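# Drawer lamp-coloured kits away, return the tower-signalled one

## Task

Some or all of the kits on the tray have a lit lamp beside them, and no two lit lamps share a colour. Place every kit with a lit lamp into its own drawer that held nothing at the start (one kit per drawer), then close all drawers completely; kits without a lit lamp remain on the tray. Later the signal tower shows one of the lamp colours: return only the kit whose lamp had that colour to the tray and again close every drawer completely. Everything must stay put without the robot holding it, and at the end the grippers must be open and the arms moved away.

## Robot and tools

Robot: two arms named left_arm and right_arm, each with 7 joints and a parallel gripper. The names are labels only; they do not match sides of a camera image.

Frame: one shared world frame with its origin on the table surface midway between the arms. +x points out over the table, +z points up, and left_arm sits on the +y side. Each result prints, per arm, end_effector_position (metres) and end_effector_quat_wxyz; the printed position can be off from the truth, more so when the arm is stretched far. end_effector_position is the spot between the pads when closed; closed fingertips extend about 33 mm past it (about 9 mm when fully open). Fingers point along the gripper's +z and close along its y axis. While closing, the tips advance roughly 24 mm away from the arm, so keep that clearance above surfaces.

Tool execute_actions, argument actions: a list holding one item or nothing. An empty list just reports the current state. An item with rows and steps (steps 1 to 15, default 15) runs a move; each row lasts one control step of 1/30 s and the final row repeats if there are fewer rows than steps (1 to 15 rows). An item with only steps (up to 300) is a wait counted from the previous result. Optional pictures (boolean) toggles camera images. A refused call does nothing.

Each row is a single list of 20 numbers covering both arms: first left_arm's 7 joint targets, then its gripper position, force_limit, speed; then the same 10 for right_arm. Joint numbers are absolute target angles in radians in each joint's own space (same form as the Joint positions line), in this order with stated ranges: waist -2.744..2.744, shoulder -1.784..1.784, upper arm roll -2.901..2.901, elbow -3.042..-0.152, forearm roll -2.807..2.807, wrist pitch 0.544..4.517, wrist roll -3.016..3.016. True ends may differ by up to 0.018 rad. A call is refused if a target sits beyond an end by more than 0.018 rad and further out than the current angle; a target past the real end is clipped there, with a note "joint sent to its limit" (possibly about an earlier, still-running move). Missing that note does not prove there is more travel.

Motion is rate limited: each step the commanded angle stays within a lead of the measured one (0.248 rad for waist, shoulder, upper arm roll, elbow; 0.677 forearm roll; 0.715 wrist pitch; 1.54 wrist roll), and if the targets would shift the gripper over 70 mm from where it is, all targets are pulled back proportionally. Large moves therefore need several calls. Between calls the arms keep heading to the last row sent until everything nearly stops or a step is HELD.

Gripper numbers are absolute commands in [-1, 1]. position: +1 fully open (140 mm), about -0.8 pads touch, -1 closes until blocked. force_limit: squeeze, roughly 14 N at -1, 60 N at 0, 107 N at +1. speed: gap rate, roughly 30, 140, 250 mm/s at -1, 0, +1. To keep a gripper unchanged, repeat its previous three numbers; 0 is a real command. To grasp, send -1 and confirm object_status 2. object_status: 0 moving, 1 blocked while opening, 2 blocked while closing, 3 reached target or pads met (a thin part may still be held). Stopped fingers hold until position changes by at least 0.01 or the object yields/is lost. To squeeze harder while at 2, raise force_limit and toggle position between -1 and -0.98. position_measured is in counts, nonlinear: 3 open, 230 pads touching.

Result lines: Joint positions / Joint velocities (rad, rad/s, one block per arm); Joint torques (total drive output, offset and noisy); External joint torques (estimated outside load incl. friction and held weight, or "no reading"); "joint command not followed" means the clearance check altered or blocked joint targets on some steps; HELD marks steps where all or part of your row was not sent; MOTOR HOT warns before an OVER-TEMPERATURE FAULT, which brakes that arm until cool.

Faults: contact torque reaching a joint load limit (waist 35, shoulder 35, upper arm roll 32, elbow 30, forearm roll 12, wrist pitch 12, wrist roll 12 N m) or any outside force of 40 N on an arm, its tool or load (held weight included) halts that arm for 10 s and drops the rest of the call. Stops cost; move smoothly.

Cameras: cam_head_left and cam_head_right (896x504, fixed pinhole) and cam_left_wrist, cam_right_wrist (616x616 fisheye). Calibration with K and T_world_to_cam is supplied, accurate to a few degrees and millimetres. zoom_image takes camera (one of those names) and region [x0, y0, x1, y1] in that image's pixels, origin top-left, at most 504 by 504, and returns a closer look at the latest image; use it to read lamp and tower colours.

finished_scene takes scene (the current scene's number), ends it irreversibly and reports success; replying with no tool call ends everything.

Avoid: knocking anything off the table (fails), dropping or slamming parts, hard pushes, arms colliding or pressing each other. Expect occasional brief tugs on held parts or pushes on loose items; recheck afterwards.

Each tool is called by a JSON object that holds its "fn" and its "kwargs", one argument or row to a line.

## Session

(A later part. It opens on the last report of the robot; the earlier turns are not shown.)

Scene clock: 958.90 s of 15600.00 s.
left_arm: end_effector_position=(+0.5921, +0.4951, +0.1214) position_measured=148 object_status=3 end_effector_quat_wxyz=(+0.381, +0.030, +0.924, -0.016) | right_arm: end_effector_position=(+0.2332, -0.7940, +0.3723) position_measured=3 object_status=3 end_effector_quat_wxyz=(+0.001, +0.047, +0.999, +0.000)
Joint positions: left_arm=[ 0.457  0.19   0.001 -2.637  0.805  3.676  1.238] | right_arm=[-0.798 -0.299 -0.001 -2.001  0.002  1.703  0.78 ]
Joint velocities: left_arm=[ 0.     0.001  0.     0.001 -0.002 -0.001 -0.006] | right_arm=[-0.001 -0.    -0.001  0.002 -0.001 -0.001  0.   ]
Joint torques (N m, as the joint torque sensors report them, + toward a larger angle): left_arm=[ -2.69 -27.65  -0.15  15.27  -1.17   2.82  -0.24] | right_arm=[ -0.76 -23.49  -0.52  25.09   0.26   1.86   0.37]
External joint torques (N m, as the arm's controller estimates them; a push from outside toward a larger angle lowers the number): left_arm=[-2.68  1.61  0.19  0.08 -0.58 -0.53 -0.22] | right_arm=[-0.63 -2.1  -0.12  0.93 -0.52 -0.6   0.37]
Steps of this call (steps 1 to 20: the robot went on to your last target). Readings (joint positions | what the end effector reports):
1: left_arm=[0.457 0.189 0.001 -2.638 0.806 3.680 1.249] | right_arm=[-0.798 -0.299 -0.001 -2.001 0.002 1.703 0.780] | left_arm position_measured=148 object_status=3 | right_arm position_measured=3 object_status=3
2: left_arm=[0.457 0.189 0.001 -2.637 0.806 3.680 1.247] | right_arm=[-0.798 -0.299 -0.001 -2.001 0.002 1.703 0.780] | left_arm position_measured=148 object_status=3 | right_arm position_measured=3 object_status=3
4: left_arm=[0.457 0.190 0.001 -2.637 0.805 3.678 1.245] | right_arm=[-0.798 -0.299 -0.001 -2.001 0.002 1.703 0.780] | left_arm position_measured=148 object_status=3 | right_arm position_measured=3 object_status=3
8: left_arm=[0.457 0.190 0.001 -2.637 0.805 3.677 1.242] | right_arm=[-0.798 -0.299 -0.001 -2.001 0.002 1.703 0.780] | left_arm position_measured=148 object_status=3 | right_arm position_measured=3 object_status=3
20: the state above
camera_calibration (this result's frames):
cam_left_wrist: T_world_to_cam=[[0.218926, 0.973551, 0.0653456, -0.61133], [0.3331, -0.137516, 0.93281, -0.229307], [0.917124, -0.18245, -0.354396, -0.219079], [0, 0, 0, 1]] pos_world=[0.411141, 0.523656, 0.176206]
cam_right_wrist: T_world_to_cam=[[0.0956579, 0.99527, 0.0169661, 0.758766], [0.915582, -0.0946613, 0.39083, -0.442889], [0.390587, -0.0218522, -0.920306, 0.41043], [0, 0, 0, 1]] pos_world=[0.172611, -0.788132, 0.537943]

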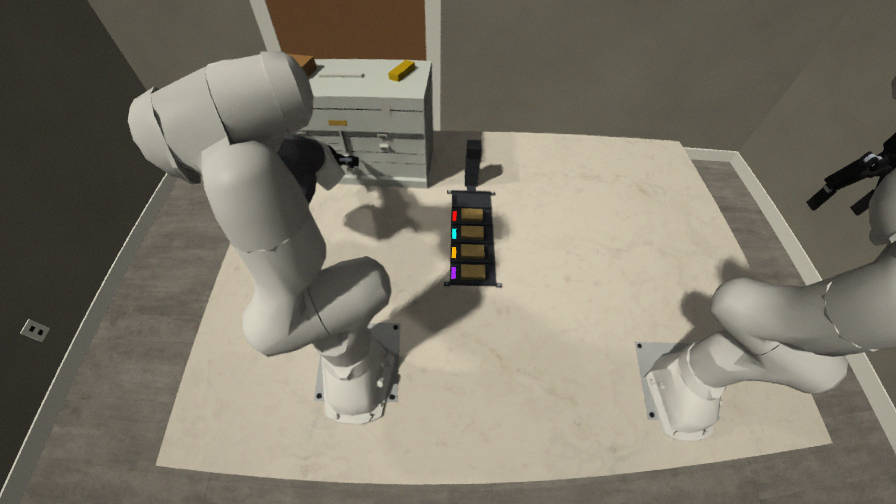

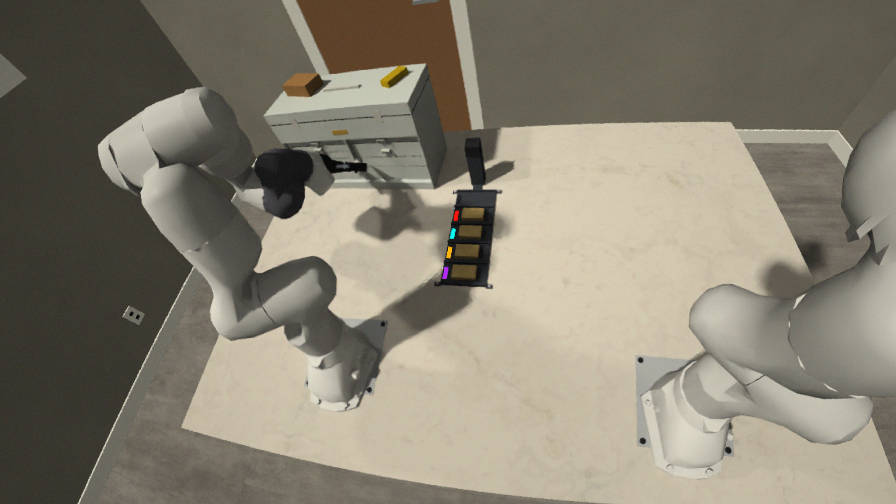

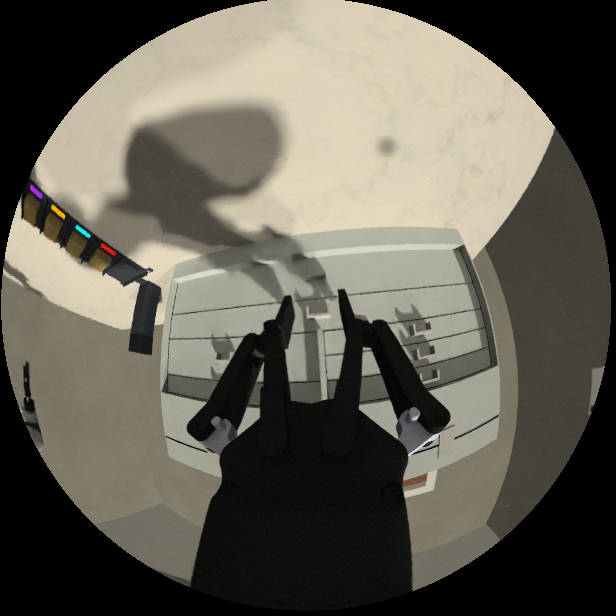

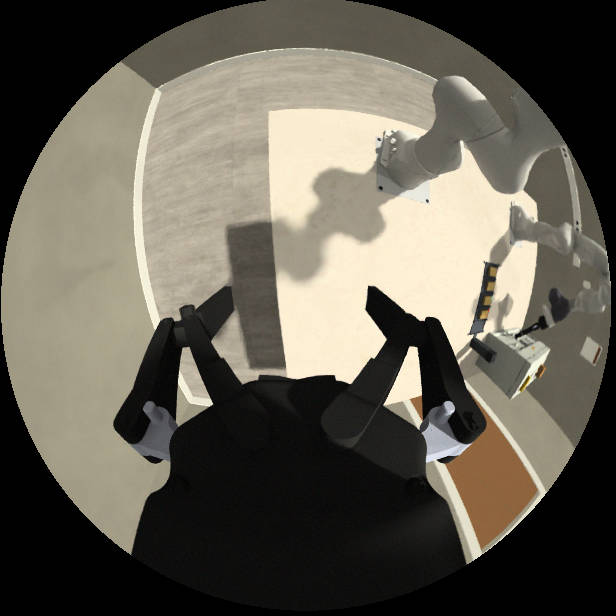

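{"fn": "execute_actions", "kwargs": {
  "actions": [
    {"rows":[[0.454,0.184,0,-2.635,0.802,3.664,1.228,-0.15,0,0,-0.8,-0.3,0,-2.0,0,1.7,0.785,1,0,0],[0.454,0.18,0,-2.635,0.802,3.66,1.228,-0.15,0,0,-0.8,-0.3,0,-2.0,0,1.7,0.785,1,0,0],[0.454,0.18,0,-2.635,0.802,3.66,1.228,-0.15,0,0,-0.8,-0.3,0,-2.0,0,1.7,0.785,1,0,0],[0.454,0.18,0,-2.635,0.802,3.66,1.228,-0.15,0,0,-0.8,-0.3,0,-2.0,0,1.7,0.785,1,0,0],[0.454,0.18,0,-2.635,0.802,3.66,1.228,-0.15,0,0,-0.8,-0.3,0,-2.0,0,1.7,0.785,1,0,0],[0.453,0.18,0,-2.631,0.802,3.66,1.228,-0.15,0,0,-0.8,-0.3,0,-2.0,0,1.7,0.785,1,0,0],[0.452,0.18,0,-2.628,0.802,3.66,1.228,-0.15,0,0,-0.8,-0.3,0,-2.0,0,1.7,0.785,1,0,0]],"steps":15}
  ],
  "pictures": false
}}

{"fn": "execute_actions", "kwargs": {
  "actions": [
    {"rows":[[0.452,0.18,0,-2.628,0.802,3.66,1.228,-1,-0.3,-0.6,-0.8,-0.3,0,-2.0,0,1.7,0.785,1,0,0]],"steps":15}
  ],
  "pictures": false
}}

{"fn": "execute_actions", "kwargs": {
  "actions": [
    {"steps":10}
  ],
  "pictures": false
}}

Scene clock: 979.17 s of 15600.00 s.
left_arm: end_effector_position=(+0.5953, +0.4976, +0.1258) position_measured=148 object_status=3 end_effector_quat_wxyz=(+0.382, +0.030, +0.923, -0.012) | right_arm: end_effector_position=(+0.2332, -0.7940, +0.3723) position_measured=3 object_status=3 end_effector_quat_wxyz=(+0.001, +0.047, +0.999, +0.000)
Joint positions: left_arm=[ 0.455  0.182  0.001 -2.63   0.805  3.665  1.235] | right_arm=[-0.798 -0.299 -0.001 -2.001  0.002  1.703  0.78 ]
Joint velocities: left_arm=[-0.001  0.     0.001  0.     0.001 -0.005 -0.001] | right_arm=[-0.    -0.001  0.     0.    -0.    -0.001  0.001]
Joint torques (N m, as the joint torque sensors report them, + toward a larger angle): left_arm=[ -2.34 -30.37  -0.52  15.93  -1.14   2.69  -0.28] | right_arm=[ -0.78 -23.66  -0.5   25.08   0.22   1.82   0.37]
External joint torques (N m, as the arm's controller estimates them; a push from outside toward a larger angle lowers the number): left_arm=[-2.27 -1.14 -0.14  0.57 -0.56 -0.66 -0.26] | right_arm=[-0.73 -2.18 -0.19  0.92 -0.56 -0.62  0.37]
Steps of this call (steps 1 to 15: the robot went on to your last target; steps 16 to 90: nothing new was sent; then 16.77 s passed at rest; steps 91 to 105: all 15 steps of this action). Readings (joint positions | what the end effector reports):
91: left_arm=[0.457 0.189 0.001 -2.636 0.805 3.675 1.237] | right_arm=[-0.798 -0.299 -0.001 -2.001 0.002 1.703 0.780] | left_arm position_measured=148 object_status=3 | right_arm position_measured=3 object_status=3
92: left_arm=[0.457 0.188 0.001 -2.636 0.805 3.673 1.236] | right_arm=[-0.798 -0.299 -0.001 -2.001 0.002 1.703 0.780] | left_arm position_measured=148 object_status=3 | right_arm position_measured=3 object_status=3
94: left_arm=[0.457 0.184 0.001 -2.636 0.805 3.670 1.236] | right_arm=[-0.798 -0.299 -0.001 -2.001 0.002 1.703 0.780] | left_arm position_measured=148 object_status=3 | right_arm position_measured=3 object_status=3
98: left_arm=[0.456 0.182 0.001 -2.632 0.805 3.667 1.236] | right_arm=[-0.798 -0.299 -0.001 -2.001 0.002 1.703 0.780] | left_arm position_measured=148 object_status=3 | right_arm position_measured=3 object_status=3
105: the state above

Scene clock: 979.67 s of 15600.00 s.
left_arm: end_effector_position=(+0.5954, +0.4965, +0.1258) position_measured=192 object_status=0 end_effector_quat_wxyz=(+0.382, +0.031, +0.923, -0.012) | right_arm: end_effector_position=(+0.2332, -0.7940, +0.3723) position_measured=3 object_status=3 end_effector_quat_wxyz=(+0.001, +0.047, +0.999, +0.000)
Joint positions: left_arm=[ 0.453  0.181  0.    -2.63   0.805  3.664  1.235] | right_arm=[-0.798 -0.299 -0.001 -2.001  0.002  1.703  0.78 ]
Joint velocities: left_arm=[ 0.     0.001 -0.001  0.     0.    -0.001  0.001] | right_arm=[-0.     0.    -0.     0.001  0.001 -0.001 -0.001]
Joint torques (N m, as the joint torque sensors report them, + toward a larger angle): left_arm=[ -1.08 -30.55   0.82  15.86  -1.08   2.89  -0.26] | right_arm=[ -0.65 -23.54  -0.06  25.24   0.23   1.86   0.36]
External joint torques (N m, as the arm's controller estimates them; a push from outside toward a larger angle lowers the number): left_arm=[-1.01 -1.29  1.21  0.42 -0.5  -0.46 -0.24] | right_arm=[-0.64 -2.05  0.21  1.02 -0.55 -0.6   0.36]
Steps of this call (steps 1 to 15: all 15 steps of this action). Readings (joint positions | what the end effector reports):
1: left_arm=[0.455 0.182 0.001 -2.630 0.805 3.665 1.235] | right_arm=[-0.798 -0.299 -0.001 -2.001 0.002 1.703 0.780] | left_arm position_measured=148 object_status=0 | right_arm position_measured=3 object_status=3
2: left_arm=[0.455 0.182 0.001 -2.630 0.805 3.665 1.235] | right_arm=[-0.798 -0.299 -0.001 -2.001 0.002 1.703 0.780] | left_arm position_measured=152 object_status=0 | right_arm position_measured=3 object_status=3
4: left_arm=[0.455 0.182 0.001 -2.630 0.805 3.664 1.235] | right_arm=[-0.798 -0.299 -0.001 -2.001 0.002 1.703 0.780] | left_arm position_measured=160 object_status=0 | right_arm position_measured=3 object_status=3
8: left_arm=[0.455 0.182 0.001 -2.629 0.805 3.664 1.235] | right_arm=[-0.798 -0.299 -0.001 -2.001 0.002 1.703 0.780] | left_arm position_measured=176 object_status=0 | right_arm position_measured=3 object_status=3
15: the state above

Scene clock: 980.00 s of 15600.00 s.
left_arm: end_effector_position=(+0.5954, +0.4965, +0.1258) position_measured=192 object_status=2 end_effector_quat_wxyz=(+0.382, +0.031, +0.923, -0.012) | right_arm: end_effector_position=(+0.2332, -0.7940, +0.3723) position_measured=3 object_status=3 end_effector_quat_wxyz=(+0.001, +0.047, +0.999, +0.000)
Joint positions: left_arm=[ 0.453  0.181  0.    -2.63   0.805  3.664  1.235] | right_arm=[-0.798 -0.299 -0.001 -2.001  0.002  1.703  0.78 ]
Joint velocities: left_arm=[ 0.001 -0.     0.002 -0.001  0.001 -0.001 -0.   ] | right_arm=[-0.     0.001  0.    -0.002  0.    -0.001  0.   ]
Joint torques (N m, as the joint torque sensors report them, + toward a larger angle): left_arm=[ -2.02 -30.54   0.17  15.7   -0.99   2.77  -0.27] | right_arm=[ -0.6  -23.29  -0.43  24.9    0.25   1.86   0.35]
External joint torques (N m, as the arm's controller estimates them; a push from outside toward a larger angle lowers the number): left_arm=[-2.07 -1.22  0.45  0.28 -0.38 -0.58 -0.25] | right_arm=[-0.58 -1.93 -0.15  0.82 -0.53 -0.58  0.35]
Steps of this call (steps 1 to 10: the robot went on to your last target). Readings (joint positions | what the end effector reports):
1: left_arm=[0.453 0.181 0.000 -2.630 0.805 3.664 1.235] | right_arm=[-0.798 -0.299 -0.001 -2.001 0.002 1.703 0.780] | left_arm position_measured=192 object_status=0 | right_arm position_measured=3 object_status=3
2: left_arm=[0.453 0.181 0.000 -2.630 0.805 3.664 1.235] | right_arm=[-0.798 -0.299 -0.001 -2.001 0.002 1.703 0.780] | left_arm position_measured=192 object_status=0 | right_arm position_measured=3 object_status=3
4: left_arm=[0.453 0.181 0.000 -2.630 0.805 3.664 1.235] | right_arm=[-0.798 -0.299 -0.001 -2.001 0.002 1.703 0.780] | left_arm position_measured=192 object_status=2 | right_arm position_measured=3 object_status=3
8: left_arm=[0.453 0.181 0.000 -2.630 0.805 3.664 1.235] | right_arm=[-0.798 -0.299 -0.001 -2.001 0.002 1.703 0.780] | left_arm position_measured=192 object_status=2 | right_arm position_measured=3 object_status=3
10: the state above

{"fn": "execute_actions", "kwargs": {
  "actions": [
    {"rows":[[0.461,0.174,0,-2.644,0.809,3.673,1.246,-1,-0.3,-0.6,-0.8,-0.3,0,-2.0,0,1.7,0.785,1,0,0],[0.466,0.167,0,-2.656,0.811,3.678,1.250,-1,-0.3,-0.6,-0.8,-0.3,0,-2.0,0,1.7,0.785,1,0,0],[0.472,0.160,0,-2.667,0.813,3.682,1.255,-1,-0.3,-0.6,-0.8,-0.3,0,-2.0,0,1.7,0.785,1,0,0],[0.478,0.153,0,-2.679,0.815,3.687,1.259,-1,-0.3,-0.6,-0.8,-0.3,0,-2.0,0,1.7,0.785,1,0,0],[0.484,0.146,0,-2.690,0.817,3.692,1.263,-1,-0.3,-0.6,-0.8,-0.3,0,-2.0,0,1.7,0.785,1,0,0],[0.490,0.140,0,-2.702,0.819,3.696,1.267,-1,-0.3,-0.6,-0.8,-0.3,0,-2.0,0,1.7,0.785,1,0,0],[0.496,0.133,0,-2.713,0.821,3.701,1.271,-1,-0.3,-0.6,-0.8,-0.3,0,-2.0,0,1.7,0.785,1,0,0],[0.502,0.126,0,-2.724,0.823,3.705,1.275,-1,-0.3,-0.6,-0.8,-0.3,0,-2.0,0,1.7,0.785,1,0,0],[0.508,0.120,0,-2.735,0.826,3.710,1.279,-1,-0.3,-0.6,-0.8,-0.3,0,-2.0,0,1.7,0.785,1,0,0],[0.515,0.113,0,-2.746,0.829,3.714,1.283,-1,-0.3,-0.6,-0.8,-0.3,0,-2.0,0,1.7,0.785,1,0,0],[0.521,0.107,0,-2.755,0.832,3.718,1.286,-1,-0.3,-0.6,-0.8,-0.3,0,-2.0,0,1.7,0.785,1,0,0],[0.527,0.102,0,-2.765,0.836,3.722,1.289,-1,-0.3,-0.6,-0.8,-0.3,0,-2.0,0,1.7,0.785,1,0,0],[0.533,0.096,0,-2.774,0.839,3.725,1.292,-1,-0.3,-0.6,-0.8,-0.3,0,-2.0,0,1.7,0.785,1,0,0],[0.540,0.090,0,-2.783,0.843,3.729,1.295,-1,-0.3,-0.6,-0.8,-0.3,0,-2.0,0,1.7,0.785,1,0,0],[0.546,0.085,0,-2.793,0.847,3.733,1.298,-1,-0.3,-0.6,-0.8,-0.3,0,-2.0,0,1.7,0.785,1,0,0]],"steps":15}
  ],
  "pictures": false
}}

{"fn": "execute_actions", "kwargs": {
  "actions": [
    {"rows":[[0.553,0.079,0,-2.802,0.851,3.737,1.301,-1,-0.3,-0.6,-0.8,-0.3,0,-2.0,0,1.7,0.785,1,0,0],[0.560,0.074,0,-2.811,0.855,3.740,1.304,-1,-0.3,-0.6,-0.8,-0.3,0,-2.0,0,1.7,0.785,1,0,0],[0.567,0.068,0,-2.820,0.860,3.744,1.307,-1,-0.3,-0.6,-0.8,-0.3,0,-2.0,0,1.7,0.785,1,0,0],[0.574,0.063,0,-2.829,0.865,3.748,1.309,-1,-0.3,-0.6,-0.8,-0.3,0,-2.0,0,1.7,0.785,1,0,0],[0.581,0.057,0,-2.838,0.870,3.751,1.312,-1,-0.3,-0.6,-0.8,-0.3,0,-2.0,0,1.7,0.785,1,0,0],[0.588,0.052,0,-2.847,0.875,3.755,1.314,-1,-0.3,-0.6,-0.8,-0.3,0,-2.0,0,1.7,0.785,1,0,0],[0.596,0.046,0,-2.856,0.880,3.758,1.317,-1,-0.3,-0.6,-0.8,-0.3,0,-2.0,0,1.7,0.785,1,0,0],[0.603,0.041,0,-2.864,0.886,3.762,1.319,-1,-0.3,-0.6,-0.8,-0.3,0,-2.0,0,1.7,0.785,1,0,0],[0.611,0.035,0,-2.873,0.892,3.765,1.321,-1,-0.3,-0.6,-0.8,-0.3,0,-2.0,0,1.7,0.785,1,0,0],[0.619,0.030,0,-2.882,0.898,3.768,1.324,-1,-0.3,-0.6,-0.8,-0.3,0,-2.0,0,1.7,0.785,1,0,0],[0.627,0.024,0,-2.890,0.904,3.772,1.326,-1,-0.3,-0.6,-0.8,-0.3,0,-2.0,0,1.7,0.785,1,0,0],[0.635,0.019,0,-2.899,0.910,3.775,1.328,-1,-0.3,-0.6,-0.8,-0.3,0,-2.0,0,1.7,0.785,1,0,0],[0.644,0.014,0,-2.907,0.917,3.778,1.330,-1,-0.3,-0.6,-0.8,-0.3,0,-2.0,0,1.7,0.785,1,0,0],[0.652,0.008,0,-2.916,0.923,3.782,1.332,-1,-0.3,-0.6,-0.8,-0.3,0,-2.0,0,1.7,0.785,1,0,0],[0.661,0.003,0,-2.924,0.930,3.785,1.334,-1,-0.3,-0.6,-0.8,-0.3,0,-2.0,0,1.7,0.785,1,0,0]],"steps":15}
  ],
  "pictures": false
}}

{"fn": "execute_actions", "kwargs": {
  "actions": [
    {"steps":15}
  ]
}}

Scene clock: 1019.97 s of 15600.00 s.
left_arm: end_effector_position=(+0.5468, +0.4995, +0.1266) position_measured=192 object_status=2 end_effector_quat_wxyz=(+0.382, +0.026, +0.924, -0.015) | right_arm: end_effector_position=(+0.2332, -0.7940, +0.3723) position_measured=3 object_status=3 end_effector_quat_wxyz=(+0.001, +0.047, +0.999, +0.000)
Joint positions: left_arm=[ 0.527  0.097 -0.001 -2.768  0.834  3.716  1.271] | right_arm=[-0.798 -0.299 -0.001 -2.001  0.002  1.703  0.78 ]
Joint velocities: left_arm=[ 0.181 -0.165 -0.001 -0.276  0.096  0.118  0.09 ] | right_arm=[-0.001  0.001  0.001 -0.     0.002  0.001  0.   ]
Joint torques (N m, as the joint torque sensors report them, + toward a larger angle): left_arm=[  0.24 -25.03   0.99  12.44   0.07   3.04   0.05] | right_arm=[ -0.93 -23.31  -0.21  25.33   0.27   1.84   0.37]
External joint torques (N m, as the arm's controller estimates them; a push from outside toward a larger angle lowers the number): left_arm=[ 1.23 -0.45  1.27 -3.48  0.74 -0.2   0.09] | right_arm=[-0.91 -1.92  0.06  1.2  -0.52 -0.61  0.37]
Steps of this call (steps 1 to 15: the robot went on to your last target; steps 16 to 90: nothing new was sent; then 36.47 s passed at rest; steps 91 to 105: all 15 steps of this action). Readings (joint positions | what the end effector reports):
91: left_arm=[0.454 0.180 0.000 -2.632 0.805 3.665 1.235] | right_arm=[-0.798 -0.299 -0.001 -2.001 0.002 1.703 0.780] | left_arm position_measured=192 object_status=2 | right_arm position_measured=3 object_status=3
92: left_arm=[0.457 0.177 0.000 -2.637 0.805 3.667 1.236] | right_arm=[-0.798 -0.299 -0.001 -2.001 0.002 1.703 0.780] | left_arm position_measured=192 object_status=2 | right_arm position_measured=3 object_status=3
94: left_arm=[0.464 0.167 -0.000 -2.654 0.807 3.672 1.239] | right_arm=[-0.798 -0.299 -0.001 -2.001 0.002 1.703 0.780] | left_arm position_measured=192 object_status=2 | right_arm position_measured=3 object_status=3
98: left_arm=[0.485 0.141 -0.000 -2.696 0.814 3.688 1.249] | right_arm=[-0.798 -0.299 -0.001 -2.001 0.002 1.703 0.780] | left_arm position_measured=192 object_status=2 | right_arm position_measured=3 object_status=3
105: the state above

Scene clock: 1020.47 s of 15600.00 s.
left_arm: end_effector_position=(+0.4952, +0.5029, +0.1274) position_measured=192 object_status=2 end_effector_quat_wxyz=(+0.383, +0.027, +0.923, -0.014) | right_arm: end_effector_position=(+0.2332, -0.7940, +0.3723) position_measured=3 object_status=3 end_effector_quat_wxyz=(+0.001, +0.047, +0.999, +0.000)
Joint positions: left_arm=[ 0.637  0.015 -0.002 -2.902  0.909  3.773  1.311] | right_arm=[-0.798 -0.299 -0.001 -2.001  0.002  1.703  0.78 ]
Joint velocities: left_arm=[ 0.24  -0.154  0.001 -0.247  0.174  0.105  0.067] | right_arm=[-0.001  0.    -0.002 -0.001 -0.    -0.    -0.001]
Joint torques (N m, as the joint torque sensors report them, + toward a larger angle): left_arm=[  1.55 -20.68   1.31  12.68  -0.07   2.79   0.16] | right_arm=[ -0.69 -23.46  -0.59  25.26   0.27   1.82   0.36]
External joint torques (N m, as the arm's controller estimates them; a push from outside toward a larger angle lowers the number): left_arm=[ 2.56 -0.06  1.36 -1.99  0.57 -0.46  0.19] | right_arm=[-0.53 -2.22 -0.14  1.19 -0.5  -0.63  0.36]
Steps of this call (steps 1 to 15: all 15 steps of this action). Readings (joint positions | what the end effector reports):
1: left_arm=[0.534 0.092 -0.001 -2.778 0.838 3.720 1.274] | right_arm=[-0.798 -0.299 -0.001 -2.001 0.002 1.703 0.780] | left_arm position_measured=192 object_status=2 | right_arm position_measured=3 object_status=3
2: left_arm=[0.540 0.086 -0.001 -2.787 0.842 3.724 1.277] | right_arm=[-0.798 -0.299 -0.001 -2.001 0.002 1.703 0.780] | left_arm position_measured=192 object_status=2 | right_arm position_measured=3 object_status=3
4: left_arm=[0.554 0.075 -0.001 -2.805 0.850 3.732 1.283] | right_arm=[-0.798 -0.299 -0.001 -2.001 0.002 1.703 0.780] | left_arm position_measured=192 object_status=2 | right_arm position_measured=3 object_status=3
8: left_arm=[0.582 0.053 -0.001 -2.841 0.869 3.748 1.294] | right_arm=[-0.798 -0.299 -0.001 -2.001 0.002 1.703 0.780] | left_arm position_measured=192 object_status=2 | right_arm position_measured=3 object_status=3
15: the state above

Scene clock: 1020.97 s of 15600.00 s.
left_arm: end_effector_position=(+0.4878, +0.5034, +0.1275) position_measured=192 object_status=2 end_effector_quat_wxyz=(+0.384, +0.031, +0.923, -0.013) | right_arm: end_effector_position=(+0.2332, -0.7940, +0.3723) position_measured=3 object_status=3 end_effector_quat_wxyz=(+0.001, +0.047, +0.999, +0.000)
Joint positions: left_arm=[ 0.658  0.005 -0.002 -2.919  0.925  3.783  1.324] | right_arm=[-0.798 -0.299 -0.001 -2.001  0.002  1.703  0.78 ]
Joint velocities: left_arm=[ 0.001  0.     0.    -0.    -0.    -0.     0.005] | right_arm=[ 0.001 -0.     0.001 -0.    -0.001 -0.001  0.003]
Joint torques (N m, as the joint torque sensors report them, + toward a larger angle): left_arm=[  1.01 -22.     2.27  10.02   0.99   3.88   0.4 ] | right_arm=[ -0.77 -23.35  -0.54  24.79   0.25   1.86   0.38]
External joint torques (N m, as the arm's controller estimates them; a push from outside toward a larger angle lowers the number): left_arm=[ 1.05 -1.11  2.32 -2.94  1.46  0.5   0.41] | right_arm=[-0.81 -1.96 -0.33  0.65 -0.54 -0.59  0.38]
Steps of this call (steps 1 to 15: the robot went on to your last target). Readings (joint positions | what the end effector reports):
1: left_arm=[0.644 0.011 -0.002 -2.908 0.913 3.776 1.314] | right_arm=[-0.798 -0.299 -0.001 -2.001 0.002 1.703 0.780] | left_arm position_measured=192 object_status=2 | right_arm position_measured=3 object_status=3
2: left_arm=[0.648 0.008 -0.002 -2.913 0.917 3.778 1.315] | right_arm=[-0.798 -0.299 -0.001 -2.001 0.002 1.703 0.780] | left_arm position_measured=192 object_status=2 | right_arm position_measured=3 object_status=3
4: left_arm=[0.653 0.006 -0.002 -2.917 0.921 3.780 1.318] | right_arm=[-0.798 -0.299 -0.001 -2.001 0.002 1.703 0.780] | left_arm position_measured=192 object_status=2 | right_arm position_measured=3 object_status=3
8: left_arm=[0.657 0.005 -0.002 -2.919 0.924 3.782 1.322] | right_arm=[-0.798 -0.299 -0.001 -2.001 0.002 1.703 0.780] | left_arm position_measured=192 object_status=2 | right_arm position_measured=3 object_status=3
15: the state above
camera_calibration (this result's frames):
cam_left_wrist: T_world_to_cam=[[0.217861, 0.973292, 0.0723877, -0.59722], [0.327852, -0.142842, 0.933868, -0.193991], [0.919266, -0.179721, -0.350216, -0.122658], [0, 0, 0, 1]] pos_world=[0.306466, 0.531515, 0.181437]
cam_right_wrist: T_world_to_cam=[[0.0956594, 0.99527, 0.0169602, 0.758767], [0.915581, -0.0946604, 0.390833, -0.442892], [0.39059, -0.0218584, -0.920305, 0.410429], [0, 0, 0, 1]] pos_world=[0.172611, -0.788131, 0.537948]

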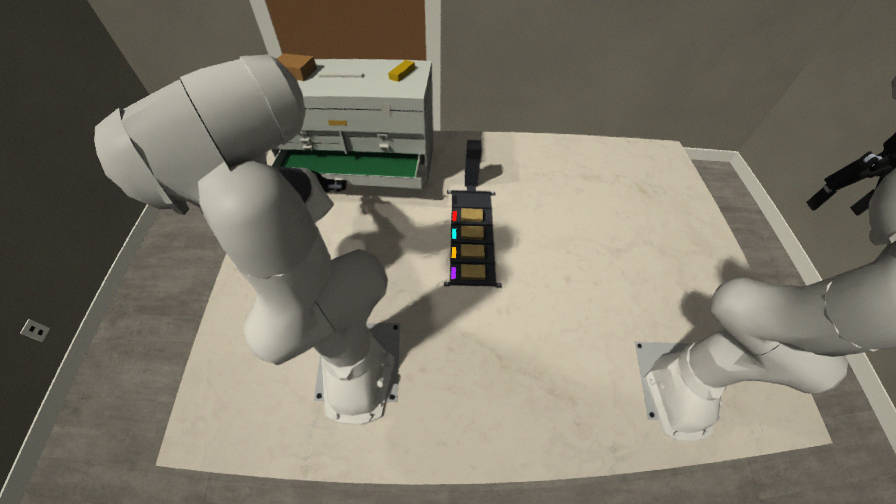

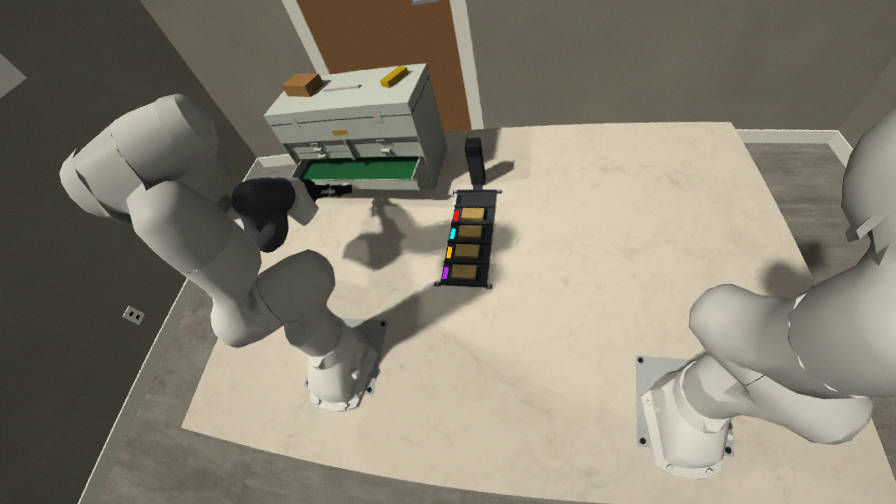

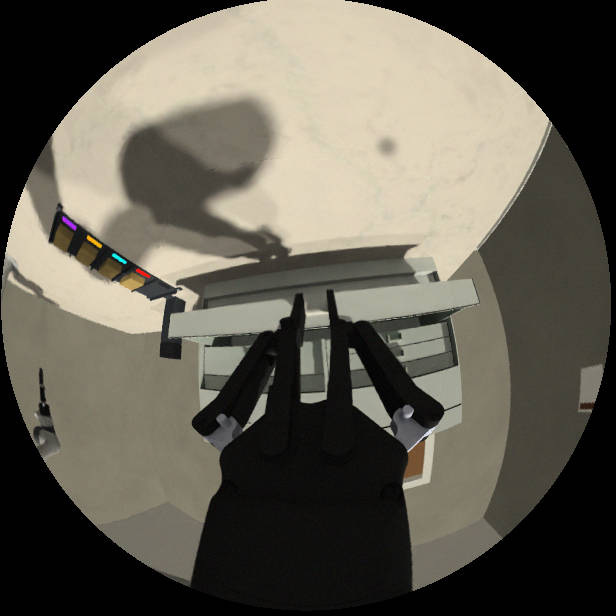

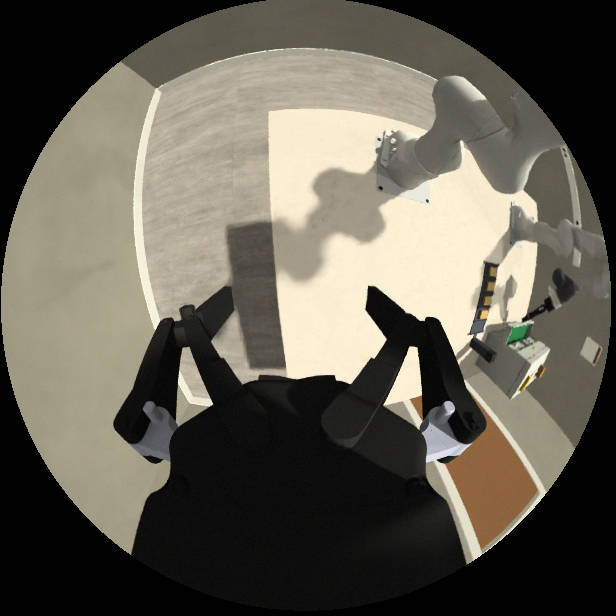

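{"fn": "execute_actions", "kwargs": {
  "actions": [
    {"rows":[[0.658,0.005,0,-2.919,0.925,3.783,1.324,-0.15,0,0,-0.8,-0.3,0,-2.0,0,1.7,0.785,1,0,0],[0.658,0.005,0,-2.919,0.925,3.783,1.324,-0.15,0,0,-0.8,-0.3,0,-2.0,0,1.7,0.785,1,0,0],[0.658,0.005,0,-2.919,0.925,3.783,1.324,-0.15,0,0,-0.8,-0.3,0,-2.0,0,1.7,0.785,1,0,0],[0.658,0.005,0,-2.919,0.925,3.783,1.324,-0.15,0,0,-0.8,-0.3,0,-2.0,0,1.7,0.785,1,0,0],[0.658,0.005,0,-2.919,0.925,3.783,1.324,-0.15,0,0,-0.8,-0.3,0,-2.0,0,1.7,0.785,1,0,0],[0.658,0.005,0,-2.919,0.925,3.783,1.324,-0.15,0,0,-0.8,-0.3,0,-2.0,0,1.7,0.785,1,0,0],[0.658,0.005,0,-2.919,0.925,3.783,1.324,-0.15,0,0,-0.8,-0.3,0,-2.0,0,1.7,0.785,1,0,0],[0.73,-0.035,0,-2.985,0.98,3.80,1.33,-0.15,0,0,-0.8,-0.3,0,-2.0,0,1.7,0.785,1,0,0]],"steps":15}
  ],
  "pictures": false
}}

{"fn": "execute_actions", "kwargs": {
  "actions": [
    {"rows":[[0.73,-0.04,0,-2.985,0.9,3.6,1.3,-0.15,0,0,-0.8,-0.3,0,-2.0,0,1.7,0.785,1,0,0],[0.73,-0.05,0,-2.985,0.9,3.55,1.3,-0.15,0,0,-0.8,-0.3,0,-2.0,0,1.7,0.785,1,0,0],[0.72,-0.07,0,-2.985,0.85,3.5,1.3,-0.15,0,0,-0.8,-0.3,0,-2.0,0,1.7,0.785,1,0,0],[0.71,-0.09,0,-2.985,0.8,3.45,1.3,-0.15,0,0,-0.8,-0.3,0,-2.0,0,1.7,0.785,1,0,0],[0.70,-0.11,0,-2.985,0.75,3.4,1.3,-0.15,0,0,-0.8,-0.3,0,-2.0,0,1.7,0.785,1,0,0],[0.68,-0.14,0,-2.985,0.7,3.33,1.3,-0.15,0,0,-0.8,-0.3,0,-2.0,0,1.7,0.785,1,0,0],[0.65,-0.17,0,-2.985,0.65,3.26,1.3,-0.15,0,0,-0.8,-0.3,0,-2.0,0,1.7,0.785,1,0,0],[0.6,-0.2,0,-2.98,0.6,3.2,1.3,-0.15,0,0,-0.8,-0.3,0,-2.0,0,1.7,0.785,1,0,0],[0.56,-0.23,0,-2.98,0.54,3.14,1.2,-0.15,0,0,-0.8,-0.3,0,-2.0,0,1.7,0.785,1,0,0],[0.52,-0.26,0,-2.975,0.48,3.08,1.2,-0.15,0,0,-0.8,-0.3,0,-2.0,0,1.7,0.785,1,0,0],[0.48,-0.29,0,-2.97,0.42,3.02,1.2,-0.15,0,0,-0.8,-0.3,0,-2.0,0,1.7,0.785,1,0,0],[0.44,-0.32,0,-2.965,0.36,2.97,1.2,-0.15,0,0,-0.8,-0.3,0,-2.0,0,1.7,0.785,1,0,0],[0.40,-0.35,0,-2.96,0.3,2.92,1.2,-0.15,0,0,-0.8,-0.3,0,-2.0,0,1.7,0.785,1,0,0],[0.35,-0.38,0,-2.955,0.25,2.88,1.2,-0.15,0,0,-0.8,-0.3,0,-2.0,0,1.7,0.785,1,0,0],[0.3,-0.4,0,-2.95,0.2,2.85,1.2,-0.15,0,0,-0.8,-0.3,0,-2.0,0,1.7,0.785,1,0,0]],"steps":15}
  ],
  "pictures": false
}}

{"fn": "execute_actions", "kwargs": {
  "actions": [
    {"rows":[[0.2,-0.43,0,-2.93,0.1,2.7,1.1,0.3,0,0,-0.8,-0.3,0,-2.0,0,1.7,0.785,1,0,0],[0.2,-0.43,0,-2.93,0.1,2.7,1.1,0.3,0,0,-0.8,-0.3,0,-2.0,0,1.7,0.785,1,0,0],[0.2,-0.43,0,-2.93,0.1,2.7,1.1,0.3,0,0,-0.8,-0.3,0,-2.0,0,1.7,0.785,1,0,0],[-0.4,-0.5,0,-2.8,0,2.35,1.0,0.3,0,0,-0.8,-0.3,0,-2.0,0,1.7,0.785,1,0,0]],"steps":15}
  ],
  "pictures": false
}}

{"fn": "execute_actions", "kwargs": {
  "actions": [
    {"rows":[[-0.592,0.159,0,-2.197,0,2.356,0.99,0.3,0,0,-0.8,-0.3,0,-2.0,0,1.7,0.785,1,0,0]],"steps":15}
  ],
  "pictures": false
}}

{"fn": "execute_actions", "kwargs": {
  "actions": [
    {"steps":20}
  ],
  "pictures": false
}}

{"fn": "execute_actions", "kwargs": {
  "actions": [
    {"rows":[[-0.592,0.165,0,-2.199,0,2.385,0.99,0.3,0,0,-0.8,-0.3,0,-2.0,0,1.7,0.785,1,0,0],[-0.592,0.173,0,-2.201,0,2.40,0.99,0.3,0,0,-0.8,-0.3,0,-2.0,0,1.7,0.785,1,0,0],[-0.592,0.182,0,-2.204,0,2.412,0.99,0.3,0,0,-0.8,-0.3,0,-2.0,0,1.7,0.785,1,0,0],[-0.592,0.191,0,-2.206,0,2.423,0.99,0.3,0,0,-0.8,-0.3,0,-2.0,0,1.7,0.785,1,0,0],[-0.592,0.2,0,-2.209,0,2.434,0.99,0.3,0,0,-0.8,-0.3,0,-2.0,0,1.7,0.785,1,0,0],[-0.592,0.209,0,-2.211,0,2.445,0.99,0.3,0,0,-0.8,-0.3,0,-2.0,0,1.7,0.785,1,0,0],[-0.592,0.218,0,-2.213,0,2.456,0.99,0.3,0,0,-0.8,-0.3,0,-2.0,0,1.7,0.785,1,0,0],[-0.592,0.227,0,-2.215,0,2.466,0.99,0.3,0,0,-0.8,-0.3,0,-2.0,0,1.7,0.785,1,0,0],[-0.592,0.236,0,-2.217,0,2.474,0.99,0.3,0,0,-0.8,-0.3,0,-2.0,0,1.7,0.785,1,0,0],[-0.592,0.245,0,-2.219,0,2.48,0.99,0.3,0,0,-0.8,-0.3,0,-2.0,0,1.7,0.785,1,0,0],[-0.592,0.254,0,-2.221,0,2.482,0.99,0.3,0,0,-0.8,-0.3,0,-2.0,0,1.7,0.785,1,0,0]],"steps":15}
  ],
  "pictures": false
}}

{"fn": "execute_actions", "kwargs": {
  "actions": [
    {"steps":15}
  ]
}}

{"fn": "zoom_image", "kwargs": {
  "camera": "cam_left_wrist",
  "region": [200, 150, 440, 390]
}}

Scene clock: 1082.53 s of 15600.00 s.
left_arm: end_effector_position=(+0.4595, +0.5061, +0.1220) position_measured=148 object_status=3 end_effector_quat_wxyz=(+0.377, +0.019, +0.926, -0.015) | right_arm: end_effector_position=(+0.2332, -0.7940, +0.3723) position_measured=3 object_status=3 end_effector_quat_wxyz=(+0.001, +0.047, +0.999, +0.000)
Joint positions: left_arm=[ 0.725 -0.032 -0.001 -2.982  0.971  3.793  1.325] | right_arm=[-0.798 -0.299 -0.001 -2.001  0.002  1.703  0.78 ]
Joint velocities: left_arm=[ 0.027 -0.018 -0.001 -0.025  0.052  0.017  0.   ] | right_arm=[ 0.001  0.     0.002  0.     0.    -0.001 -0.   ]
Joint torques (N m, as the joint torque sensors report them, + toward a larger angle): left_arm=[  0.95 -20.01   1.02  11.86   0.41   4.06   0.38] | right_arm=[ -0.62 -23.41  -0.81  25.01   0.29   1.88   0.37]
External joint torques (N m, as the arm's controller estimates them; a push from outside toward a larger angle lowers the number): left_arm=[ 1.12 -1.01  1.14 -0.85  0.87  0.66  0.4 ] | right_arm=[-0.82 -1.86 -0.79  0.81 -0.52 -0.57  0.37]
Steps of this call (steps 1 to 15: the robot went on to your last target; steps 16 to 90: nothing new was sent; then 58.07 s passed at rest; steps 91 to 105: all 15 steps of this action). Readings (joint positions | what the end effector reports):
91: left_arm=[0.658 0.005 -0.002 -2.920 0.925 3.783 1.325] | right_arm=[-0.798 -0.299 -0.001 -2.001 0.002 1.703 0.780] | left_arm position_measured=192 object_status=0 | right_arm position_measured=3 object_status=3
92: left_arm=[0.658 0.005 -0.002 -2.920 0.925 3.783 1.325] | right_arm=[-0.798 -0.299 -0.001 -2.001 0.002 1.703 0.780] | left_arm position_measured=190 object_status=0 | right_arm position_measured=3 object_status=3
94: left_arm=[0.658 0.005 -0.002 -2.920 0.925 3.783 1.325] | right_arm=[-0.798 -0.299 -0.001 -2.001 0.002 1.703 0.780] | left_arm position_measured=170 object_status=0 | right_arm position_measured=3 object_status=3
98: left_arm=[0.674 -0.005 -0.005 -2.933 0.937 3.785 1.325] | right_arm=[-0.798 -0.299 -0.001 -2.001 0.002 1.703 0.780] | left_arm position_measured=148 object_status=0 | right_arm position_measured=3 object_status=3
105: the state above

Scene clock: 1083.03 s of 15600.00 s.
left_arm: end_effector_position=(+0.4318, +0.5505, +0.1177) position_measured=148 object_status=3 end_effector_quat_wxyz=(+0.219, -0.176, +0.957, +0.065) | right_arm: end_effector_position=(+0.2332, -0.7940, +0.3723) position_measured=3 object_status=3 end_effector_quat_wxyz=(+0.001, +0.047, +0.999, +0.000)
Joint positions: left_arm=[ 0.4   -0.343  0.002 -2.96   0.373  3.074  1.257] | right_arm=[-0.798 -0.299 -0.001 -2.001  0.002  1.703  0.78 ]
Joint velocities: left_arm=[-1.247 -0.788 -0.039  0.164 -1.433 -1.301 -0.17 ] | right_arm=[-0.001  0.002  0.    -0.001  0.    -0.001 -0.001]
Joint torques (N m, as the joint torque sensors report them, + toward a larger angle): left_arm=[  0.25 -10.15   1.13  17.79  -0.8    1.73  -0.23] | right_arm=[ -0.48 -23.06  -0.74  25.23   0.28   1.81   0.4 ]
External joint torques (N m, as the arm's controller estimates them; a push from outside toward a larger angle lowers the number): left_arm=[-2.63 -1.27  0.42  1.45 -0.81 -0.98 -0.24] | right_arm=[-0.52 -1.73 -0.55  1.16 -0.51 -0.63  0.4 ]
Steps of this call (steps 1 to 15: all 15 steps of this action). Readings (joint positions | what the end effector reports):
1: left_arm=[0.725 -0.034 -0.001 -2.982 0.957 3.764 1.323] | right_arm=[-0.798 -0.299 -0.001 -2.001 0.002 1.703 0.780] | left_arm position_measured=148 object_status=3 | right_arm position_measured=3 object_status=3
2: left_arm=[0.726 -0.038 -0.001 -2.983 0.944 3.727 1.322] | right_arm=[-0.798 -0.299 -0.001 -2.001 0.002 1.703 0.780] | left_arm position_measured=148 object_status=3 | right_arm position_measured=3 object_status=3
4: left_arm=[0.721 -0.057 -0.001 -2.985 0.895 3.645 1.319] | right_arm=[-0.798 -0.299 -0.001 -2.001 0.002 1.703 0.780] | left_arm position_measured=148 object_status=3 | right_arm position_measured=3 object_status=3
8: left_arm=[0.666 -0.140 0.002 -2.985 0.740 3.448 1.314] | right_arm=[-0.798 -0.299 -0.001 -2.001 0.002 1.703 0.780] | left_arm position_measured=148 object_status=3 | right_arm position_measured=3 object_status=3
15: the state above

Scene clock: 1083.53 s of 15600.00 s.
left_arm: end_effector_position=(+0.4021, +0.2869, +0.1541) position_measured=91 object_status=3 end_effector_quat_wxyz=(+0.089, -0.085, +0.992, -0.021) | right_arm: end_effector_position=(+0.2332, -0.7940, +0.3723) position_measured=3 object_status=3 end_effector_quat_wxyz=(+0.001, +0.047, +0.999, +0.000)
Joint positions: left_arm=[-0.284 -0.493  0.001 -2.807  0.036  2.494  1.104] | right_arm=[-0.798 -0.299 -0.001 -2.001  0.002  1.703  0.78 ]
Joint velocities: left_arm=[-1.239 -0.054 -0.062  0.073 -0.223 -0.7   -0.269] | right_arm=[-0.     0.002 -0.001  0.001  0.    -0.001 -0.001]
Joint torques (N m, as the joint torque sensors report them, + toward a larger angle): left_arm=[  3.86 -12.84   2.58  20.79  -0.21   1.96  -0.24] | right_arm=[ -0.82 -23.54  -0.6   25.11   0.3    1.82   0.37]
External joint torques (N m, as the arm's controller estimates them; a push from outside toward a larger angle lowers the number): left_arm=[-1.97 -0.42 -0.52 -0.29 -0.6  -0.74 -0.24] | right_arm=[-0.82 -2.26 -0.35  1.02 -0.49 -0.63  0.37]
Steps of this call (steps 1 to 15: all 15 steps of this action). Readings (joint positions | what the end effector reports):
1: left_arm=[0.348 -0.368 0.003 -2.952 0.316 3.017 1.244] | right_arm=[-0.798 -0.299 -0.001 -2.001 0.002 1.703 0.780] | left_arm position_measured=148 object_status=0 | right_arm position_measured=3 object_status=3
2: left_arm=[0.301 -0.389 0.001 -2.943 0.268 2.965 1.231] | right_arm=[-0.798 -0.299 -0.001 -2.001 0.002 1.703 0.780] | left_arm position_measured=142 object_status=0 | right_arm position_measured=3 object_status=3
4: left_arm=[0.220 -0.419 0.003 -2.918 0.193 2.852 1.204] | right_arm=[-0.798 -0.299 -0.001 -2.001 0.002 1.703 0.780] | left_arm position_measured=127 object_status=0 | right_arm position_measured=3 object_status=3
8: left_arm=[0.033 -0.469 0.002 -2.844 0.105 2.673 1.160] | right_arm=[-0.798 -0.299 -0.001 -2.001 0.002 1.703 0.780] | left_arm position_measured=96 object_status=0 | right_arm position_measured=3 object_status=3
15: the state above

Scene clock: 1084.03 s of 15600.00 s.
left_arm: end_effector_position=(+0.4682, +0.0915, +0.0968) position_measured=91 object_status=3 end_effector_quat_wxyz=(+0.002, +0.017, +1.000, +0.000) | right_arm: end_effector_position=(+0.2332, -0.7940, +0.3723) position_measured=3 object_status=3 end_effector_quat_wxyz=(+0.001, +0.047, +0.999, +0.000)
Joint positions: left_arm=[-0.59   0.157 -0.003 -2.21   0.004  2.371  1.023] | right_arm=[-0.798 -0.299 -0.001 -2.001  0.002  1.703  0.78 ]
Joint velocities: left_arm=[ 0.001  0.088  0.005  0.094 -0.011 -0.08  -0.085] | right_arm=[ 0.     0.     0.001 -0.001 -0.     0.    -0.   ]
Joint torques (N m, as the joint torque sensors report them, + toward a larger angle): left_arm=[ -1.33 -38.61   2.48  24.01   0.08   2.26  -0.18] | right_arm=[ -1.   -23.51  -0.27  25.4    0.25   1.85   0.39]
External joint torques (N m, as the arm's controller estimates them; a push from outside toward a larger angle lowers the number): left_arm=[-1.61  0.87  2.2   0.28 -0.49 -0.57 -0.18] | right_arm=[-1.02 -2.02 -0.04  1.19 -0.54 -0.61  0.39]
Steps of this call (steps 1 to 15: all 15 steps of this action). Readings (joint positions | what the end effector reports):
1: left_arm=[-0.330 -0.461 0.002 -2.772 0.030 2.475 1.097] | right_arm=[-0.798 -0.299 -0.001 -2.001 0.002 1.703 0.780] | left_arm position_measured=91 object_status=3 | right_arm position_measured=3 object_status=3
2: left_arm=[-0.375 -0.413 0.003 -2.724 0.027 2.464 1.091] | right_arm=[-0.798 -0.299 -0.001 -2.001 0.002 1.703 0.780] | left_arm position_measured=91 object_status=3 | right_arm position_measured=3 object_status=3
4: left_arm=[-0.457 -0.312 0.003 -2.618 0.020 2.441 1.079] | right_arm=[-0.798 -0.299 -0.001 -2.001 0.002 1.703 0.780] | left_arm position_measured=91 object_status=3 | right_arm position_measured=3 object_status=3
8: left_arm=[-0.560 -0.043 -0.001 -2.338 0.010 2.403 1.053] | right_arm=[-0.798 -0.299 -0.001 -2.001 0.002 1.703 0.780] | left_arm position_measured=91 object_status=3 | right_arm position_measured=3 object_status=3
15: the state above

Scene clock: 1084.70 s of 15600.00 s.
left_arm: end_effector_position=(+0.4705, +0.0902, +0.0999) position_measured=91 object_status=3 end_effector_quat_wxyz=(+0.002, +0.005, +1.000, -0.000) | right_arm: end_effector_position=(+0.2332, -0.7940, +0.3723) position_measured=3 object_status=3 end_effector_quat_wxyz=(+0.001, +0.047, +0.999, +0.000)
Joint positions: left_arm=[-0.59   0.159 -0.003 -2.199  0.003  2.36   1.   ] | right_arm=[-0.798 -0.299 -0.001 -2.001  0.002  1.703  0.78 ]
Joint velocities: left_arm=[-0.001  0.002  0.     0.001 -0.001 -0.002 -0.01 ] | right_arm=[-0.001 -0.     0.001  0.    -0.     0.001  0.   ]
Joint torques (N m, as the joint torque sensors report them, + toward a larger angle): left_arm=[ -2.28 -34.44   2.3   21.98   0.11   1.91  -0.3 ] | right_arm=[ -0.71 -23.66  -0.38  25.01   0.29   1.77   0.39]
External joint torques (N m, as the arm's controller estimates them; a push from outside toward a larger angle lowers the number): left_arm=[-2.23  0.18  2.22  0.47 -0.46 -0.53 -0.3 ] | right_arm=[-0.74 -2.14 -0.16  0.79 -0.5  -0.69  0.39]
Steps of this call (steps 1 to 20: the robot went on to your last target). Readings (joint positions | what the end effector reports):
1: left_arm=[-0.590 0.159 -0.003 -2.208 0.004 2.369 1.020] | right_arm=[-0.798 -0.299 -0.001 -2.001 0.002 1.703 0.780] | left_arm position_measured=91 object_status=3 | right_arm position_measured=3 object_status=3
2: left_arm=[-0.590 0.159 -0.003 -2.205 0.004 2.367 1.018] | right_arm=[-0.798 -0.299 -0.001 -2.001 0.002 1.703 0.780] | left_arm position_measured=91 object_status=3 | right_arm position_measured=3 object_status=3
4: left_arm=[-0.590 0.159 -0.003 -2.201 0.003 2.365 1.014] | right_arm=[-0.798 -0.299 -0.001 -2.001 0.002 1.703 0.780] | left_arm position_measured=91 object_status=3 | right_arm position_measured=3 object_status=3
8: left_arm=[-0.590 0.159 -0.003 -2.199 0.003 2.363 1.008] | right_arm=[-0.798 -0.299 -0.001 -2.001 0.002 1.703 0.780] | left_arm position_measured=91 object_status=3 | right_arm position_measured=3 object_status=3
20: the state above

Scene clock: 1085.20 s of 15600.00 s.
left_arm: end_effector_position=(+0.4666, +0.0927, +0.0481) position_measured=91 object_status=3 end_effector_quat_wxyz=(-0.005, +0.004, +1.000, +0.004) | right_arm: end_effector_position=(+0.2332, -0.7940, +0.3723) position_measured=3 object_status=3 end_effector_quat_wxyz=(+0.001, +0.047, +0.999, +0.000)
Joint positions: left_arm=[-0.59   0.253 -0.002 -2.221  0.003  2.461  0.997] | right_arm=[-0.798 -0.299 -0.001 -2.001  0.002  1.703  0.78 ]
Joint velocities: left_arm=[ 0.001  0.046  0.002 -0.014 -0.     0.087 -0.003] | right_arm=[ 0.     0.     0.001 -0.002 -0.     0.001 -0.001]
Joint torques (N m, as the joint torque sensors report them, + toward a larger angle): left_arm=[ -0.68 -37.67   1.91  20.24   0.04   3.47  -0.31] | right_arm=[ -0.93 -23.48  -0.79  24.83   0.25   1.86   0.36]
External joint torques (N m, as the arm's controller estimates them; a push from outside toward a larger angle lowers the number): left_arm=[-0.92  1.54  1.47 -1.66 -0.47  0.78 -0.31] | right_arm=[-1.02 -2.03 -0.64  0.67 -0.55 -0.59  0.36]
Steps of this call (steps 1 to 15: all 15 steps of this action). Readings (joint positions | what the end effector reports):
1: left_arm=[-0.590 0.160 -0.003 -2.199 0.003 2.364 0.999] | right_arm=[-0.798 -0.299 -0.001 -2.001 0.002 1.703 0.780] | left_arm position_measured=91 object_status=3 | right_arm position_measured=3 object_status=3
2: left_arm=[-0.590 0.162 -0.003 -2.199 0.003 2.369 0.999] | right_arm=[-0.798 -0.299 -0.001 -2.001 0.002 1.703 0.780] | left_arm position_measured=91 object_status=3 | right_arm position_measured=3 object_status=3
4: left_arm=[-0.590 0.171 -0.003 -2.199 0.003 2.384 0.999] | right_arm=[-0.798 -0.299 -0.001 -2.001 0.002 1.703 0.780] | left_arm position_measured=91 object_status=3 | right_arm position_measured=3 object_status=3
8: left_arm=[-0.590 0.205 -0.003 -2.208 0.003 2.420 0.998] | right_arm=[-0.798 -0.299 -0.001 -2.001 0.002 1.703 0.780] | left_arm position_measured=91 object_status=3 | right_arm position_measured=3 object_status=3
15: the state above

Scene clock: 1085.70 s of 15600.00 s.
left_arm: end_effector_position=(+0.4704, +0.0901, +0.0489) position_measured=91 object_status=3 end_effector_quat_wxyz=(+0.001, +0.003, +1.000, +0.000) | right_arm: end_effector_position=(+0.2332, -0.7940, +0.3723) position_measured=3 object_status=3 end_effector_quat_wxyz=(+0.001, +0.047, +0.999, +0.000)
Joint positions: left_arm=[-0.59   0.254 -0.002 -2.222  0.003  2.477  0.997] | right_arm=[-0.798 -0.299 -0.001 -2.001  0.002  1.703  0.78 ]
Joint velocities: left_arm=[-0.002 -0.001 -0.001 -0.001 -0.002  0.006  0.   ] | right_arm=[-0.001  0.002  0.001  0.001  0.002  0.     0.001]
Joint torques (N m, as the joint torque sensors report them, + toward a larger angle): left_arm=[ -1.57 -36.31   2.44  19.84   0.06   3.25  -0.27] | right_arm=[ -0.68 -23.49  -0.29  25.4    0.23   1.79   0.37]
External joint torques (N m, as the arm's controller estimates them; a push from outside toward a larger angle lowers the number): left_arm=[-1.59  0.05  2.21 -0.31 -0.43  0.8  -0.27] | right_arm=[-0.62 -2.2   0.02  1.34 -0.55 -0.65  0.37]
Steps of this call (steps 1 to 15: the robot went on to your last target). Readings (joint positions | what the end effector reports):
1: left_arm=[-0.590 0.254 -0.002 -2.222 0.003 2.464 0.997] | right_arm=[-0.798 -0.299 -0.001 -2.001 0.002 1.703 0.780] | left_arm position_measured=91 object_status=3 | right_arm position_measured=3 object_status=3
2: left_arm=[-0.590 0.254 -0.002 -2.222 0.003 2.467 0.997] | right_arm=[-0.798 -0.299 -0.001 -2.001 0.002 1.703 0.780] | left_arm position_measured=91 object_status=3 | right_arm position_measured=3 object_status=3
4: left_arm=[-0.590 0.254 -0.002 -2.222 0.003 2.470 0.997] | right_arm=[-0.798 -0.299 -0.001 -2.001 0.002 1.703 0.780] | left_arm position_measured=91 object_status=3 | right_arm position_measured=3 object_status=3
8: left_arm=[-0.590 0.254 -0.002 -2.222 0.003 2.474 0.997] | right_arm=[-0.798 -0.299 -0.001 -2.001 0.002 1.703 0.780] | left_arm position_measured=91 object_status=3 | right_arm position_measured=3 object_status=3
15: the state above
camera_calibration (this result's frames):
cam_left_wrist: T_world_to_cam=[[0.165583, 0.984629, -0.0555763, -0.155719], [0.898077, -0.127263, 0.421024, -0.418495], [0.407479, -0.119626, -0.905345, 0.0539522], [0, 0, 0, 1]] pos_world=[0.379641, 0.10652, 0.216387]
cam_right_wrist: T_world_to_cam=[[0.0956594, 0.99527, 0.0169557, 0.758768], [0.91558, -0.0946585, 0.390835, -0.442893], [0.390592, -0.0218628, -0.920304, 0.410428], [0, 0, 0, 1]] pos_world=[0.172612, -0.78813, 0.537951]

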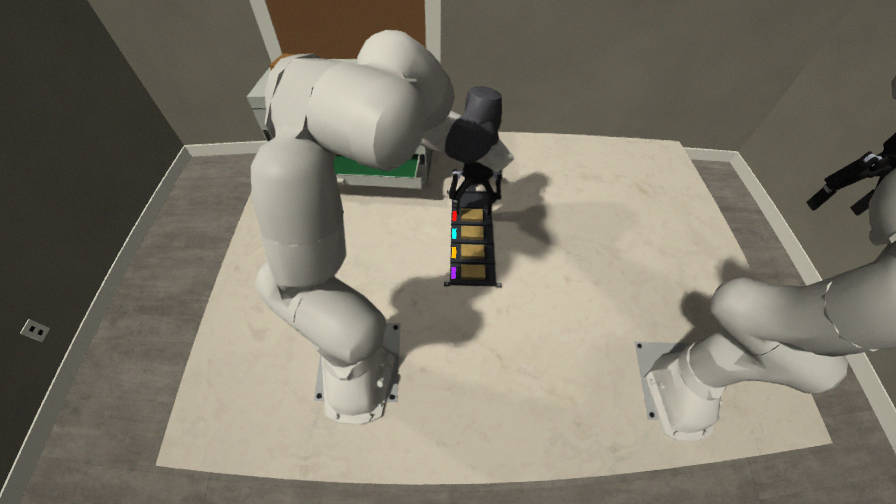

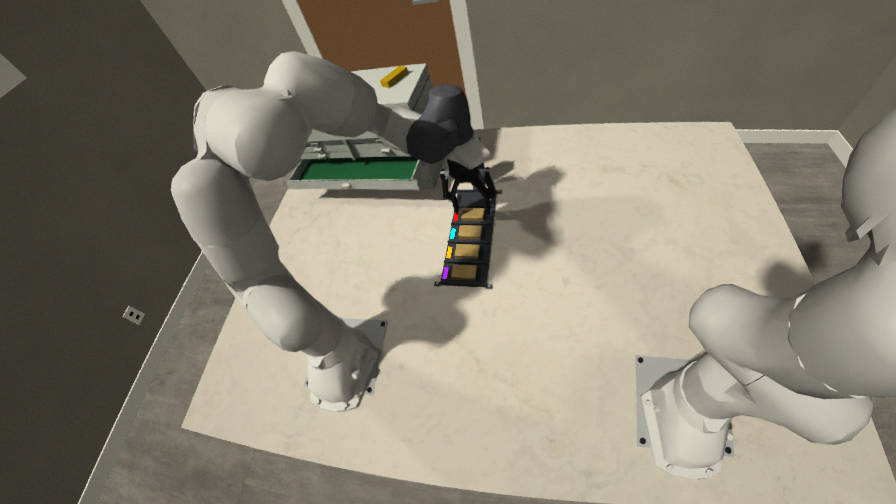

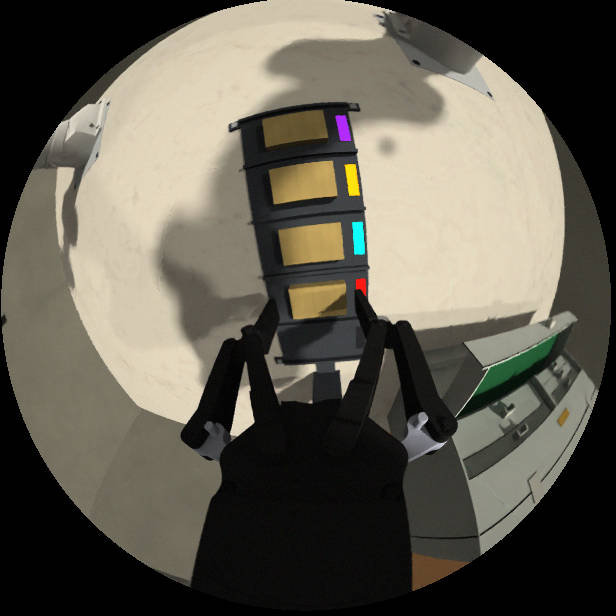

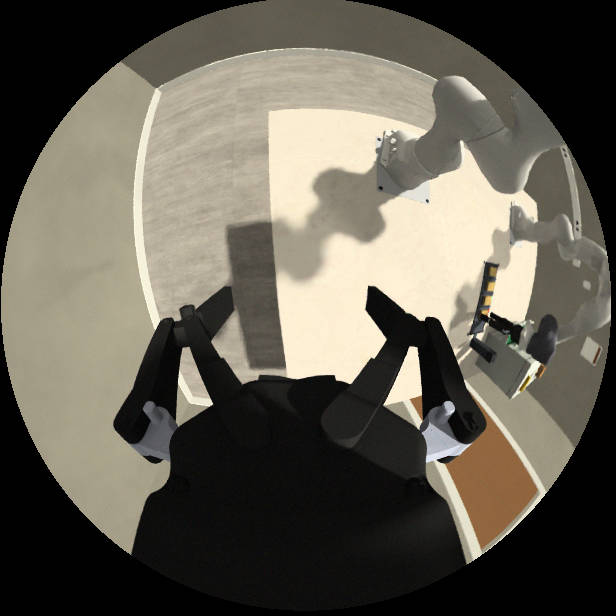

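Region (200, 150, 440, 390) of cam_left_wrist's 616x616 image, scaled by 2.100, with more detail than that image has.

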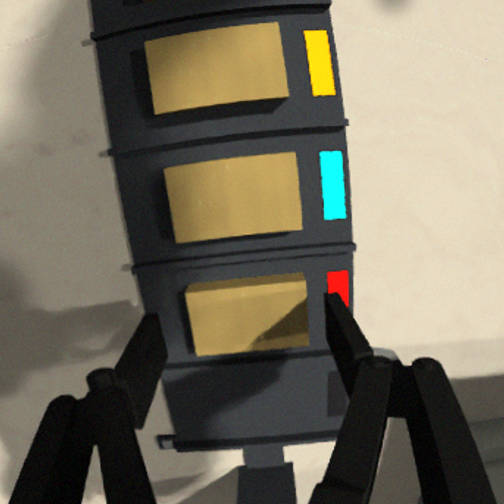

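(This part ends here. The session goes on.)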